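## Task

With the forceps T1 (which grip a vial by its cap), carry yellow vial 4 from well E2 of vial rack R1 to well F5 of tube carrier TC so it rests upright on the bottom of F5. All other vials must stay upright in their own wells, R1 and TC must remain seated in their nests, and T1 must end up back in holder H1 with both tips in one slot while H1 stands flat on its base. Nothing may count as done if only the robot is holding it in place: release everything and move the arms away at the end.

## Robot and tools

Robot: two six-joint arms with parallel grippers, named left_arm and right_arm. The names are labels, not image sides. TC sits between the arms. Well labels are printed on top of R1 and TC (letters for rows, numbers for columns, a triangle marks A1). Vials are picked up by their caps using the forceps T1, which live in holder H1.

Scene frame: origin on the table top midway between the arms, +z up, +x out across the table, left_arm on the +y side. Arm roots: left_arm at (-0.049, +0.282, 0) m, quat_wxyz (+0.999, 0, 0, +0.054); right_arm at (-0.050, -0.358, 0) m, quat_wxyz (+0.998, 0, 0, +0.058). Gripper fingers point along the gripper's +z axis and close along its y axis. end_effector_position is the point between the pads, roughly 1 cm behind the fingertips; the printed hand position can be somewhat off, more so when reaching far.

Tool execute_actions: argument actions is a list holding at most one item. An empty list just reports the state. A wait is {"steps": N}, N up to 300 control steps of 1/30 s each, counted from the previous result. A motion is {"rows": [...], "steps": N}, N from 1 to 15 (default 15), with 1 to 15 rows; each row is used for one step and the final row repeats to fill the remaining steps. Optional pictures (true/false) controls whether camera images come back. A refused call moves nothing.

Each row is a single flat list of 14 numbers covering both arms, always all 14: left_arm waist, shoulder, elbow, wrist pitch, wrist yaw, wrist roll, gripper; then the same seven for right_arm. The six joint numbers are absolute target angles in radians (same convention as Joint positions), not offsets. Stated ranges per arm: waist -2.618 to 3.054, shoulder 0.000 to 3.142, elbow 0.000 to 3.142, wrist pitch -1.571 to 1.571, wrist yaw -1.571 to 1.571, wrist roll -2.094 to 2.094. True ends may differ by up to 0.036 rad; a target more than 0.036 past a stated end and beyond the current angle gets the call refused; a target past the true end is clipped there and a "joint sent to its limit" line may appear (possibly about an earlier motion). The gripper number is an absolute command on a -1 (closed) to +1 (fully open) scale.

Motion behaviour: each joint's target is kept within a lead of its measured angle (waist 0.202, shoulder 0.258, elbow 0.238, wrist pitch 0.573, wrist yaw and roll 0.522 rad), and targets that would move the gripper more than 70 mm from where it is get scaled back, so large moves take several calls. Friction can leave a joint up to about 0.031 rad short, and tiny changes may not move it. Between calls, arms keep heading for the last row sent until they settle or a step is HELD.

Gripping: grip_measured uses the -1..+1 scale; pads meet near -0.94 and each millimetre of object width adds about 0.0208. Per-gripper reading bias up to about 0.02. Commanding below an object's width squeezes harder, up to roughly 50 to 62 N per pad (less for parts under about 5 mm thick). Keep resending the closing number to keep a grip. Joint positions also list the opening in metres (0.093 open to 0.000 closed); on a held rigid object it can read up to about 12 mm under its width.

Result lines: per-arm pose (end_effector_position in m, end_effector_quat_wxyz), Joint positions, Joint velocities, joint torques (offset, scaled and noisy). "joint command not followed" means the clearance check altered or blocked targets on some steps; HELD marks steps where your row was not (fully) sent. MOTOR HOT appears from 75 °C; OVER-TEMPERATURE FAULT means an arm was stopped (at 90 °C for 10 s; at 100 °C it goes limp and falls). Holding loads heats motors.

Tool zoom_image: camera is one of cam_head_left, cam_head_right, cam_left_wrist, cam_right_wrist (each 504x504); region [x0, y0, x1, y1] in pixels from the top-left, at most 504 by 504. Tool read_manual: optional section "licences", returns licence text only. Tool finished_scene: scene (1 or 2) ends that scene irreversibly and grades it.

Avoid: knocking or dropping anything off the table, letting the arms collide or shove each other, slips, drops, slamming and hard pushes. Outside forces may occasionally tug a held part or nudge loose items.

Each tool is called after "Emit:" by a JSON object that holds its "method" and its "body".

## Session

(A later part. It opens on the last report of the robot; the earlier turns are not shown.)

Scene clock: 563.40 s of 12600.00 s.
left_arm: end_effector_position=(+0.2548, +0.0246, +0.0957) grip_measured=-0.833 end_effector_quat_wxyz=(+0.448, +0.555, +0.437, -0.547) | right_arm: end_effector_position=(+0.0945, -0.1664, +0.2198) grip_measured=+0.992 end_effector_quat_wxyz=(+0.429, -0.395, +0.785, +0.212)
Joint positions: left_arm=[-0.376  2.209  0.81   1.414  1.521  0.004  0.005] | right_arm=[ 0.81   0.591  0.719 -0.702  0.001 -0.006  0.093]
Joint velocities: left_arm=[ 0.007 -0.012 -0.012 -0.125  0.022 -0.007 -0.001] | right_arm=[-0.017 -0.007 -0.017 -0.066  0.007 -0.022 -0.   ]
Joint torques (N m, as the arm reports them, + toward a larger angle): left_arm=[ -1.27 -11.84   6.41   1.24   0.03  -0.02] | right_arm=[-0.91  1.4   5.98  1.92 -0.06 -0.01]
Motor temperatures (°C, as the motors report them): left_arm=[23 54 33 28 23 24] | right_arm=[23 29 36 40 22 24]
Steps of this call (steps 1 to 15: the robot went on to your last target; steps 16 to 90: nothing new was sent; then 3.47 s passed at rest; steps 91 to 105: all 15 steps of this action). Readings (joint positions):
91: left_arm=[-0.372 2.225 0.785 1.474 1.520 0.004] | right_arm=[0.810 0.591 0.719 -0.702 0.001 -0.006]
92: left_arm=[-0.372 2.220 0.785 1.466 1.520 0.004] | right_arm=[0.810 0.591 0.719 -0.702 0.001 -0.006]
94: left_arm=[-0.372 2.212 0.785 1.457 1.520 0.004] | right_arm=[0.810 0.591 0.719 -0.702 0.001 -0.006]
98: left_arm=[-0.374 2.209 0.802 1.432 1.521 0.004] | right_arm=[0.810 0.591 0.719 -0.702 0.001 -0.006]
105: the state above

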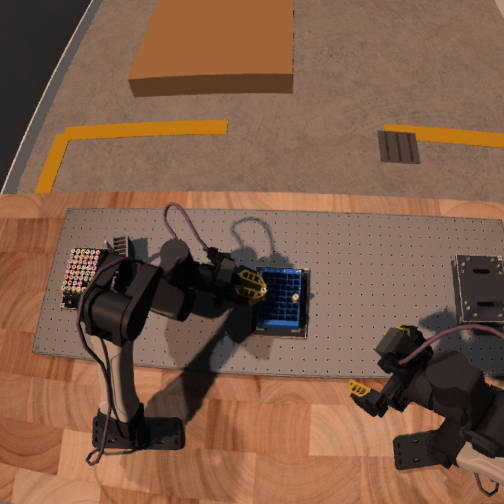

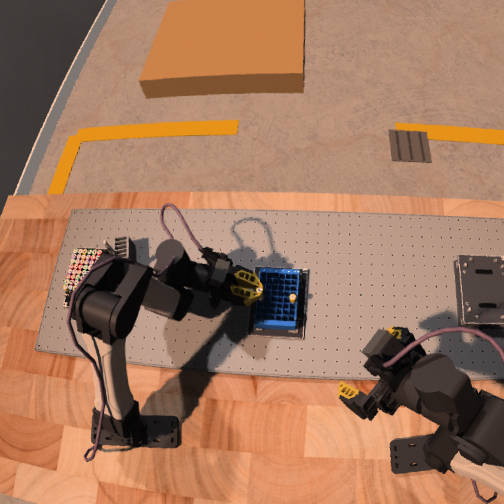

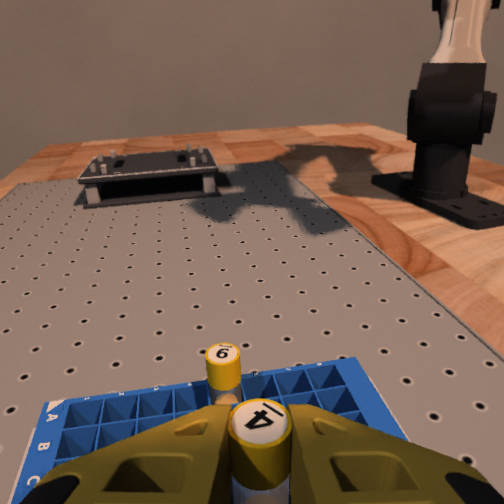

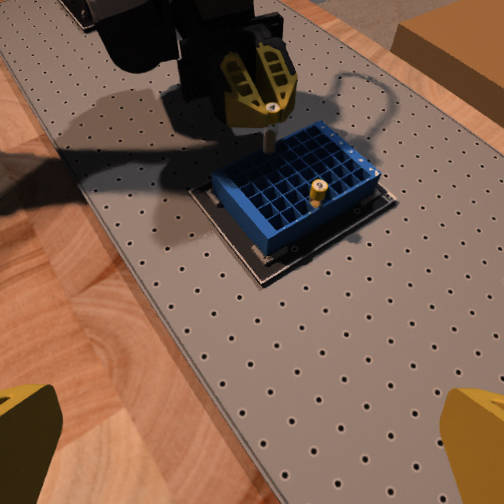

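Try descending.

Emit:
{"method": "execute_actions", "body": {"actions": [{"rows":[[-0.386,2.23,0.83,1.435,1.52,0,-0.85,0.8,0.6,0.7,-0.7,0,0,1],[-0.386,2.23,0.83,1.435,1.52,0,-0.85,0.8,0.6,0.7,-0.7,0,0,1],[-0.386,2.23,0.83,1.435,1.52,0,-0.85,0.8,0.6,0.7,-0.7,0,0,1],[-0.386,2.25,0.83,1.45,1.52,0,-0.85,0.8,0.6,0.7,-0.7,0,0,1],[-0.386,2.25,0.83,1.45,1.52,0,-0.85,0.8,0.6,0.7,-0.7,0,0,1],[-0.386,2.25,0.83,1.45,1.52,0,-0.85,0.8,0.6,0.7,-0.7,0,0,1],[-0.386,2.27,0.832,1.47,1.52,0,-0.85,0.8,0.6,0.7,-0.7,0,0,1]],"steps":15}]}}

Emit:
{"method": "zoom_image", "body": {"camera": "cam_right_wrist", "region": [225,120,305,200]}}

Scene clock: 567.13 s of 12600.00 s.
left_arm: end_effector_position=(+0.2544, +0.0246, +0.0898) grip_measured=-0.833 end_effector_quat_wxyz=(+0.455, +0.563, +0.427, -0.542) | right_arm: end_effector_position=(+0.0945, -0.1664, +0.2198) grip_measured=+0.992 end_effector_quat_wxyz=(+0.429, -0.395, +0.785, +0.212)
Joint positions: left_arm=[-0.376  2.244  0.817  1.474  1.527  0.003  0.005] | right_arm=[ 0.81   0.591  0.719 -0.702  0.001 -0.006  0.093]
Joint velocities: left_arm=[-0.002 -0.007  0.002  0.051  0.051  0.037  0.001] | right_arm=[ 0.007 -0.002  0.007 -0.022 -0.066 -0.022  0.   ]
Joint torques (N m, as the arm reports them, + toward a larger angle): left_arm=[-1.29 -9.    5.71  1.25 -0.08 -0.01] | right_arm=[-1.17  1.33  5.91  1.89 -0.13  0.06]
Motor temperatures (°C, as the motors report them): left_arm=[23 54 33 28 23 24] | right_arm=[23 29 36 40 22 24]
Steps of this call (steps 1 to 15: the robot went on to your last target; steps 16 to 90: nothing new was sent; then 0.23 s passed at rest; steps 91 to 105: all 15 steps of this action). Readings (joint positions):
91: left_arm=[-0.376 2.211 0.810 1.410 1.521 0.004] | right_arm=[0.810 0.591 0.719 -0.702 0.001 -0.006]
92: left_arm=[-0.376 2.212 0.810 1.413 1.521 0.004] | right_arm=[0.810 0.591 0.719 -0.702 0.001 -0.006]
94: left_arm=[-0.376 2.220 0.810 1.418 1.521 0.004] | right_arm=[0.810 0.591 0.719 -0.702 0.001 -0.006]
98: left_arm=[-0.376 2.238 0.815 1.446 1.522 0.004] | right_arm=[0.810 0.591 0.719 -0.702 0.001 -0.006]
105: the state above

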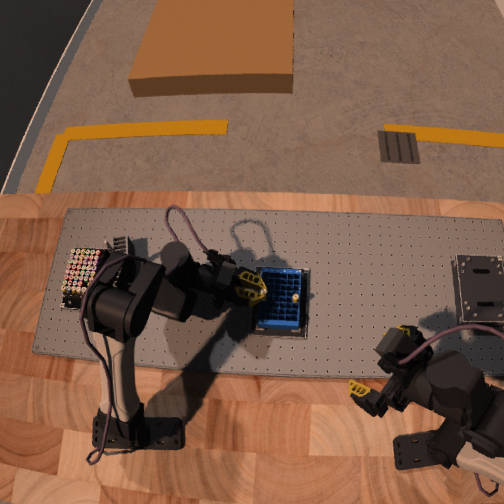

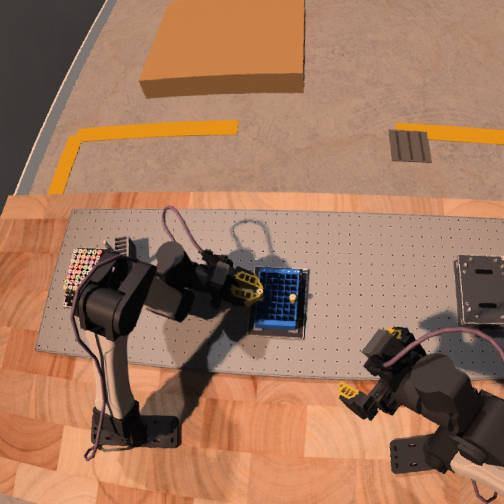

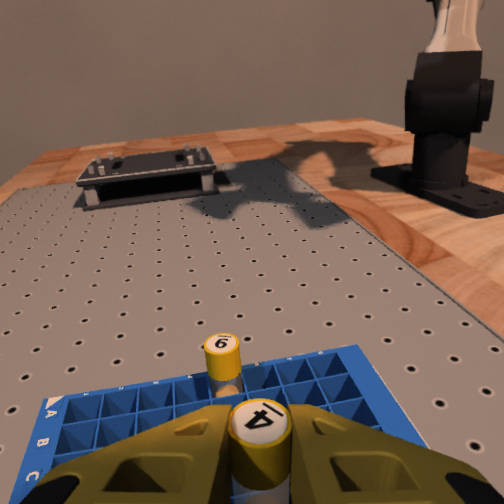

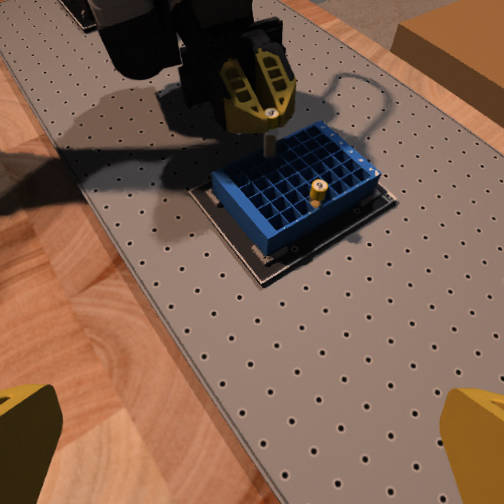

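Region (225, 120, 305, 200) of cam_right_wrist's 504x504 image, scaled by 6.300, with more detail than that image has.

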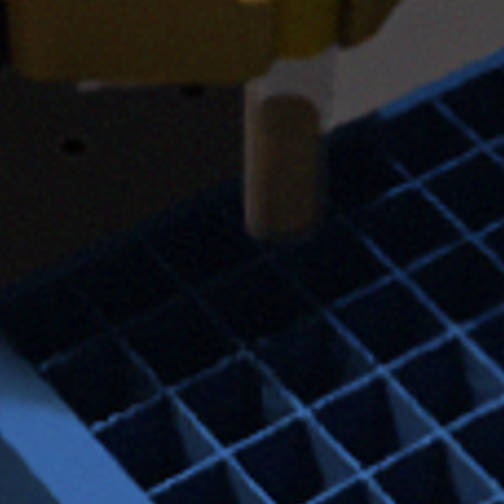

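Emit:
{"method": "execute_actions", "body": {"actions": [{"rows":[[-0.359,2.25,0.795,1.47,1.52,0,-0.85,0.8,0.6,0.7,-0.7,0,0,1],[-0.359,2.25,0.795,1.47,1.52,0,-0.85,0.8,0.6,0.7,-0.7,0,0,1],[-0.359,2.25,0.795,1.47,1.52,0,-0.85,0.8,0.6,0.7,-0.7,0,0,1],[-0.359,2.25,0.795,1.47,1.52,0,-0.85,0.8,0.6,0.7,-0.7,0,0,1],[-0.359,2.25,0.795,1.47,1.52,0,-0.85,0.8,0.6,0.7,-0.7,0,0,1],[-0.359,2.25,0.795,1.47,1.52,0,-0.85,0.8,0.6,0.7,-0.7,0,0,1],[-0.359,2.25,0.795,1.47,1.52,0,-0.85,0.8,0.6,0.7,-0.7,0,0,1],[-0.359,2.27,0.795,1.47,1.52,0,-0.85,0.8,0.6,0.7,-0.7,0,0,1]],"steps":15}]}}

Emit:
{"method": "zoom_image", "body": {"camera": "cam_right_wrist", "region": [225,120,305,200]}}

Scene clock: 571.77 s of 12600.00 s.
left_arm: end_effector_position=(+0.2550, +0.0269, +0.0834) grip_measured=-0.833 end_effector_quat_wxyz=(+0.452, +0.557, +0.435, -0.544) | right_arm: end_effector_position=(+0.0945, -0.1664, +0.2198) grip_measured=+0.992 end_effector_quat_wxyz=(+0.429, -0.395, +0.785, +0.212)
Joint positions: left_arm=[-0.37   2.261  0.812  1.477  1.524  0.003  0.005] | right_arm=[ 0.81   0.591  0.719 -0.702  0.001 -0.006  0.093]
Joint velocities: left_arm=[-0.017 -0.012 -0.002  0.066  0.007 -0.022 -0.001] | right_arm=[ 0.007  0.002  0.002  0.037  0.066  0.007 -0.   ]
Joint torques (N m, as the arm reports them, + toward a larger angle): left_arm=[  0.28 -10.35   2.73   1.26  -0.05  -0.01] | right_arm=[-1.07  1.42  5.83  1.93 -0.06  0.05]
Motor temperatures (°C, as the motors report them): left_arm=[23 53 33 28 23 24] | right_arm=[23 29 36 40 22 24]
Steps of this call (steps 1 to 15: the robot went on to your last target; steps 16 to 90: nothing new was sent; then 1.13 s passed at rest; steps 91 to 105: all 15 steps of this action). Readings (joint positions):
91: left_arm=[-0.376 2.245 0.817 1.478 1.528 0.003] | right_arm=[0.810 0.591 0.719 -0.702 0.001 -0.006]
92: left_arm=[-0.375 2.245 0.817 1.478 1.528 0.003] | right_arm=[0.810 0.591 0.719 -0.702 0.001 -0.006]
94: left_arm=[-0.373 2.245 0.817 1.478 1.528 0.003] | right_arm=[0.810 0.591 0.719 -0.702 0.001 -0.006]
98: left_arm=[-0.370 2.246 0.812 1.477 1.528 0.003] | right_arm=[0.810 0.591 0.719 -0.702 0.001 -0.006]
105: the state above

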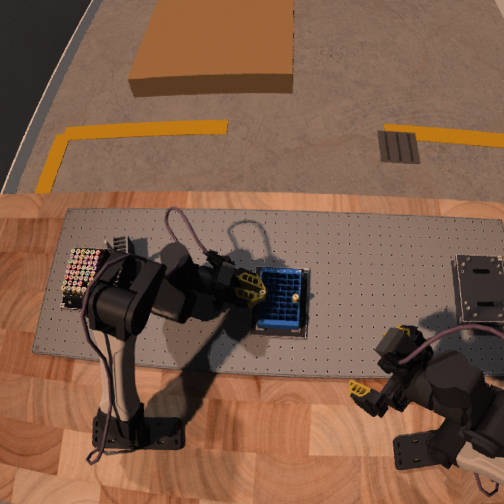

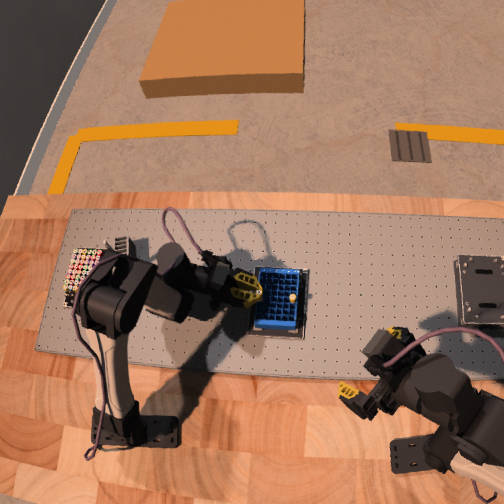

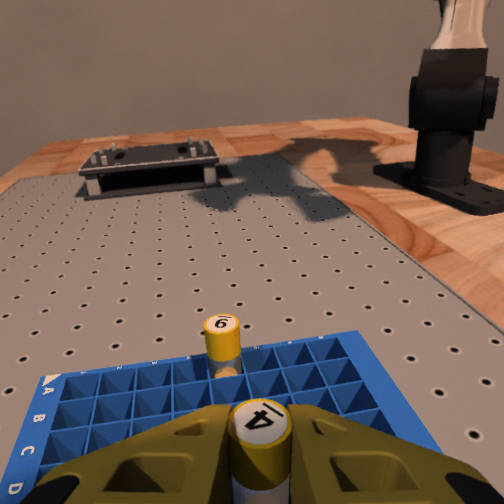

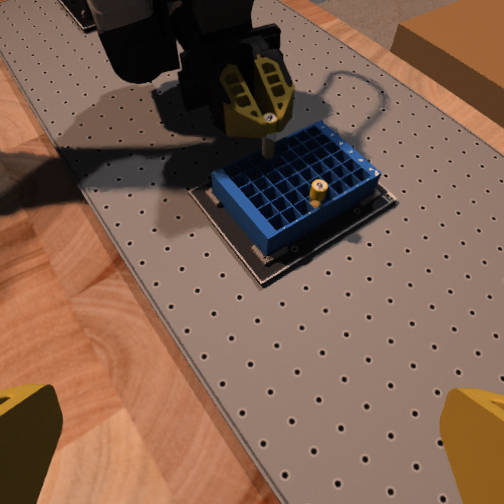

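Region (225, 120, 305, 200) of cam_right_wrist's 504x504 image, scaled by 6.300, with more detail than that image has.

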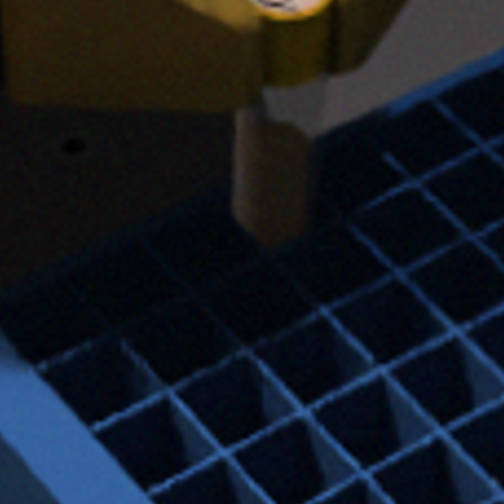

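It's entering. Lower a bit more, then release.

Emit:
{"method": "execute_actions", "body": {"actions": [{"rows":[[-0.359,2.29,0.81,1.49,1.52,0,-0.85,0.8,0.6,0.7,-0.7,0,0,1],[-0.359,2.29,0.81,1.49,1.52,0,-0.85,0.8,0.6,0.7,-0.7,0,0,1],[-0.359,2.29,0.81,1.49,1.52,0,-0.85,0.8,0.6,0.7,-0.7,0,0,1],[-0.359,2.315,0.82,1.51,1.52,0,-0.85,0.8,0.6,0.7,-0.7,0,0,1]],"steps":12}], "pictures": false}}

Emit:
{"method": "execute_actions", "body": {"actions": [{"rows":[[-0.359,2.315,0.82,1.51,1.52,0,-0.3,0.8,0.6,0.7,-0.7,0,0,1]],"steps":15}], "pictures": false}}

Emit:
{"method": "execute_actions", "body": {"actions": [{"rows":[[-0.359,2.1,0.82,1.3,1.52,0,-0.3,0.8,0.6,0.7,-0.7,0,0,1]],"steps":15}], "pictures": false}}

Emit:
{"method": "execute_actions", "body": {"actions": [{"rows":[[-0.2,1.7,0.9,0.8,1.0,0,-0.3,0.8,0.6,0.7,-0.7,0,0,1]],"steps":15}]}}

Emit:
{"method": "zoom_image", "body": {"camera": "cam_right_wrist", "region": [190,60,400,270]}}

Scene clock: 577.13 s of 12600.00 s.
left_arm: end_effector_position=(+0.2558, +0.0268, +0.0700) grip_measured=-0.833 end_effector_quat_wxyz=(+0.449, +0.549, +0.446, -0.547) | right_arm: end_effector_position=(+0.0945, -0.1664, +0.2198) grip_measured=+0.992 end_effector_quat_wxyz=(+0.429, -0.395, +0.785, +0.212)
Joint positions: left_arm=[-0.37   2.305  0.812  1.494  1.51   0.003  0.005] | right_arm=[ 0.81   0.591  0.719 -0.702  0.001 -0.006  0.093]
Joint velocities: left_arm=[ 0.002 -0.002  0.002 -0.022  0.022 -0.125  0.001] | right_arm=[-0.012 -0.007 -0.007 -0.022  0.007 -0.051 -0.001]
Joint torques (N m, as the arm reports them, + toward a larger angle): left_arm=[  0.29 -10.4    4.59   1.49   0.13  -0.03] | right_arm=[-1.08  1.02  6.03  1.9  -0.07  0.08]
Motor temperatures (°C, as the motors report them): left_arm=[23 52 32 28 23 24] | right_arm=[23 29 36 40 22 24]
Steps of this call (steps 1 to 15: the robot went on to your last target; steps 16 to 90: nothing new was sent; then 1.97 s passed at rest; steps 91 to 102: all 12 steps of this action). Readings (joint positions):
91: left_arm=[-0.370 2.263 0.812 1.478 1.524 0.003] | right_arm=[0.810 0.591 0.719 -0.702 0.001 -0.006]
92: left_arm=[-0.370 2.267 0.812 1.479 1.524 0.003] | right_arm=[0.810 0.591 0.719 -0.702 0.001 -0.006]
94: left_arm=[-0.370 2.277 0.812 1.484 1.520 0.003] | right_arm=[0.810 0.591 0.719 -0.702 0.001 -0.006]
98: left_arm=[-0.370 2.303 0.812 1.493 1.511 0.003] | right_arm=[0.810 0.591 0.719 -0.702 0.001 -0.006]
102: the state above

Scene clock: 577.63 s of 12600.00 s.
left_arm: end_effector_position=(+0.2557, +0.0271, +0.0700) grip_measured=-0.301 end_effector_quat_wxyz=(+0.448, +0.549, +0.446, -0.547) | right_arm: end_effector_position=(+0.0945, -0.1664, +0.2198) grip_measured=+0.992 end_effector_quat_wxyz=(+0.429, -0.395, +0.785, +0.212)
Joint positions: left_arm=[-0.369  2.305  0.812  1.494  1.512  0.003  0.031] | right_arm=[ 0.81   0.591  0.719 -0.702  0.001 -0.006  0.093]
Joint velocities: left_arm=[-0.007  0.002 -0.012  0.037  0.022 -0.007 -0.   ] | right_arm=[ 0.022  0.007 -0.027  0.007 -0.066  0.051  0.   ]
Joint torques (N m, as the arm reports them, + toward a larger angle): left_arm=[  0.17 -10.47   4.76   1.47   0.1   -0.02] | right_arm=[-1.14  1.45  5.97  1.93 -0.06  0.09]
Motor temperatures (°C, as the motors report them): left_arm=[23 52 32 28 23 24] | right_arm=[23 29 36 40 22 24]
Steps of this call (steps 1 to 15: all 15 steps of this action). Readings (joint positions):
1: left_arm=[-0.370 2.305 0.812 1.494 1.510 0.003] | right_arm=[0.810 0.591 0.719 -0.702 0.001 -0.006]
2: left_arm=[-0.369 2.305 0.812 1.494 1.511 0.003] | right_arm=[0.810 0.591 0.719 -0.702 0.001 -0.006]
4: left_arm=[-0.369 2.305 0.812 1.494 1.511 0.003] | right_arm=[0.810 0.591 0.719 -0.702 0.001 -0.006]
8: left_arm=[-0.369 2.305 0.812 1.494 1.512 0.003] | right_arm=[0.810 0.591 0.719 -0.702 0.001 -0.006]
15: the state above

Scene clock: 578.13 s of 12600.00 s.
left_arm: end_effector_position=(+0.2589, +0.0262, +0.1282) grip_measured=-0.301 end_effector_quat_wxyz=(+0.458, +0.557, +0.434, -0.539) | right_arm: end_effector_position=(+0.0945, -0.1664, +0.2198) grip_measured=+0.992 end_effector_quat_wxyz=(+0.429, -0.395, +0.785, +0.212)
Joint positions: left_arm=[-0.369  2.093  0.814  1.318  1.514  0.003  0.031] | right_arm=[ 0.81   0.591  0.719 -0.702  0.001 -0.006  0.093]
Joint velocities: left_arm=[-0.007 -0.007 -0.017  0.007  0.007  0.007 -0.   ] | right_arm=[-0.022 -0.007 -0.012 -0.037 -0.007 -0.037 -0.001]
Joint torques (N m, as the arm reports them, + toward a larger angle): left_arm=[  0.18 -10.07   5.72   1.24   0.09   0.  ] | right_arm=[-1.01  1.31  5.99  1.91 -0.02  0.04]
Motor temperatures (°C, as the motors report them): left_arm=[23 52 32 28 23 24] | right_arm=[23 29 36 40 22 24]
Steps of this call (steps 1 to 15: all 15 steps of this action). Readings (joint positions):
1: left_arm=[-0.369 2.283 0.811 1.454 1.512 0.003] | right_arm=[0.810 0.591 0.719 -0.702 0.001 -0.006]
2: left_arm=[-0.369 2.245 0.808 1.407 1.514 0.003] | right_arm=[0.810 0.591 0.719 -0.702 0.001 -0.006]
4: left_arm=[-0.369 2.155 0.808 1.371 1.514 0.003] | right_arm=[0.810 0.591 0.719 -0.702 0.001 -0.006]
8: left_arm=[-0.369 2.089 0.814 1.358 1.514 0.003] | right_arm=[0.810 0.591 0.719 -0.702 0.001 -0.006]
15: the state above

Scene clock: 578.63 s of 12600.00 s.
left_arm: end_effector_position=(+0.3631, +0.0999, +0.2573) grip_measured=-0.301 end_effector_quat_wxyz=(+0.622, +0.389, +0.574, -0.364) | right_arm: end_effector_position=(+0.0945, -0.1664, +0.2198) grip_measured=+0.992 end_effector_quat_wxyz=(+0.429, -0.395, +0.785, +0.212)
Joint positions: left_arm=[-0.198  1.687  0.905  0.855  1.034  0.004  0.031] | right_arm=[ 0.81   0.591  0.719 -0.702  0.001 -0.006  0.093]
Joint velocities: left_arm=[-0.002  0.12  -0.022 -0.315 -0.154  0.022 -0.   ] | right_arm=[ 0.002 -0.012 -0.012 -0.066 -0.007  0.007 -0.001]
Joint torques (N m, as the arm reports them, + toward a larger angle): left_arm=[-0.76 -8.86  7.62  1.65 -0.05 -0.04] | right_arm=[-1.08  1.3   5.96  1.89 -0.03  0.05]
Motor temperatures (°C, as the motors report them): left_arm=[23 52 32 28 23 24] | right_arm=[23 29 36 40 22 24]
Steps of this call (steps 1 to 15: all 15 steps of this action). Readings (joint positions):
1: left_arm=[-0.360 2.075 0.814 1.266 1.476 0.004] | right_arm=[0.810 0.591 0.719 -0.702 0.001 -0.006]
2: left_arm=[-0.341 2.044 0.816 1.197 1.422 0.004] | right_arm=[0.810 0.591 0.719 -0.702 0.001 -0.006]
4: left_arm=[-0.284 1.955 0.831 1.088 1.321 0.004] | right_arm=[0.810 0.591 0.719 -0.702 0.001 -0.006]
8: left_arm=[-0.205 1.743 0.878 0.934 1.141 0.004] | right_arm=[0.810 0.591 0.719 -0.702 0.001 -0.006]
15: the state above

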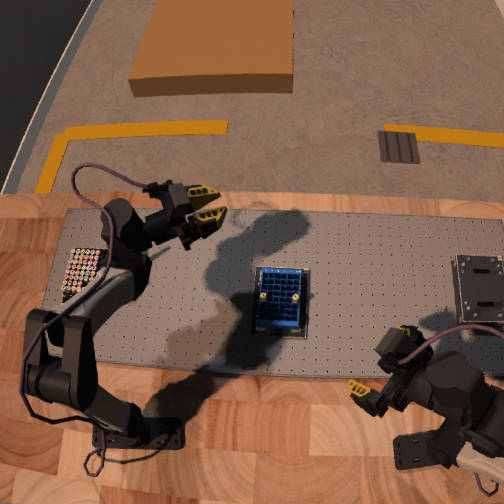

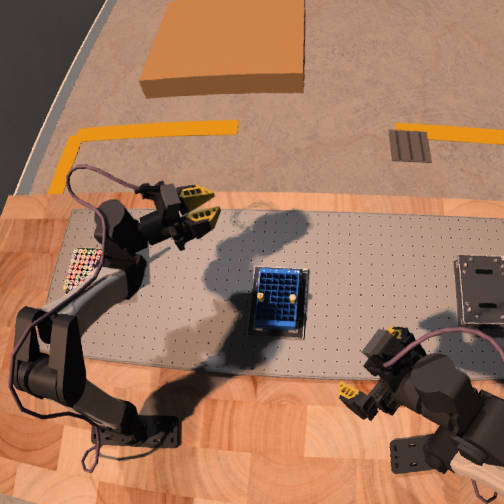

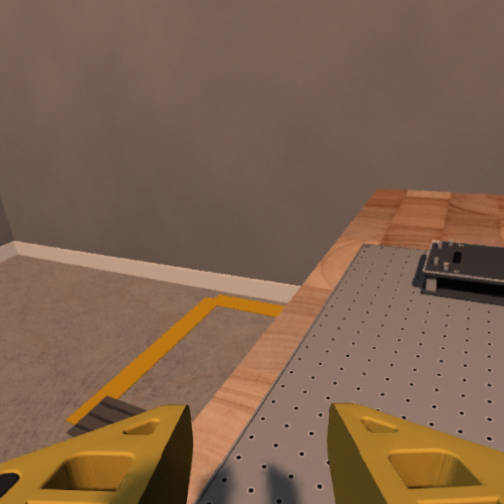

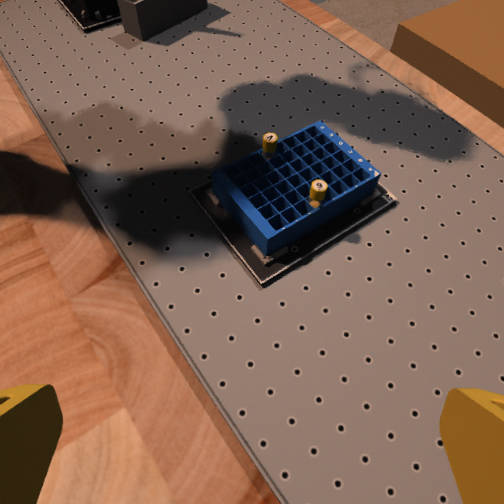

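Region (190, 60, 400, 270) of cam_right_wrist's 504x504 image, scaled by 2.400, with more detail than that image has.

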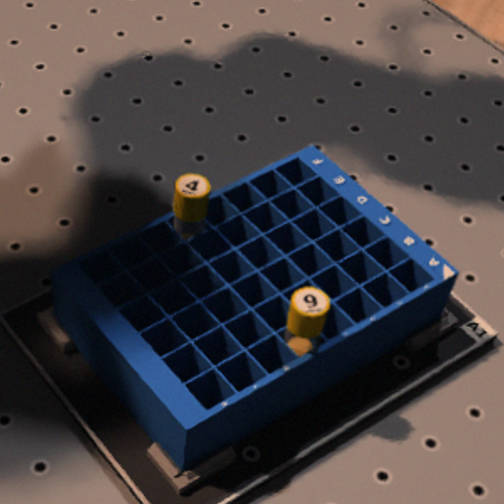

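Emit:
{"method": "finished_scene", "body": {"scene": 1}}

The scene is finished: the task was done.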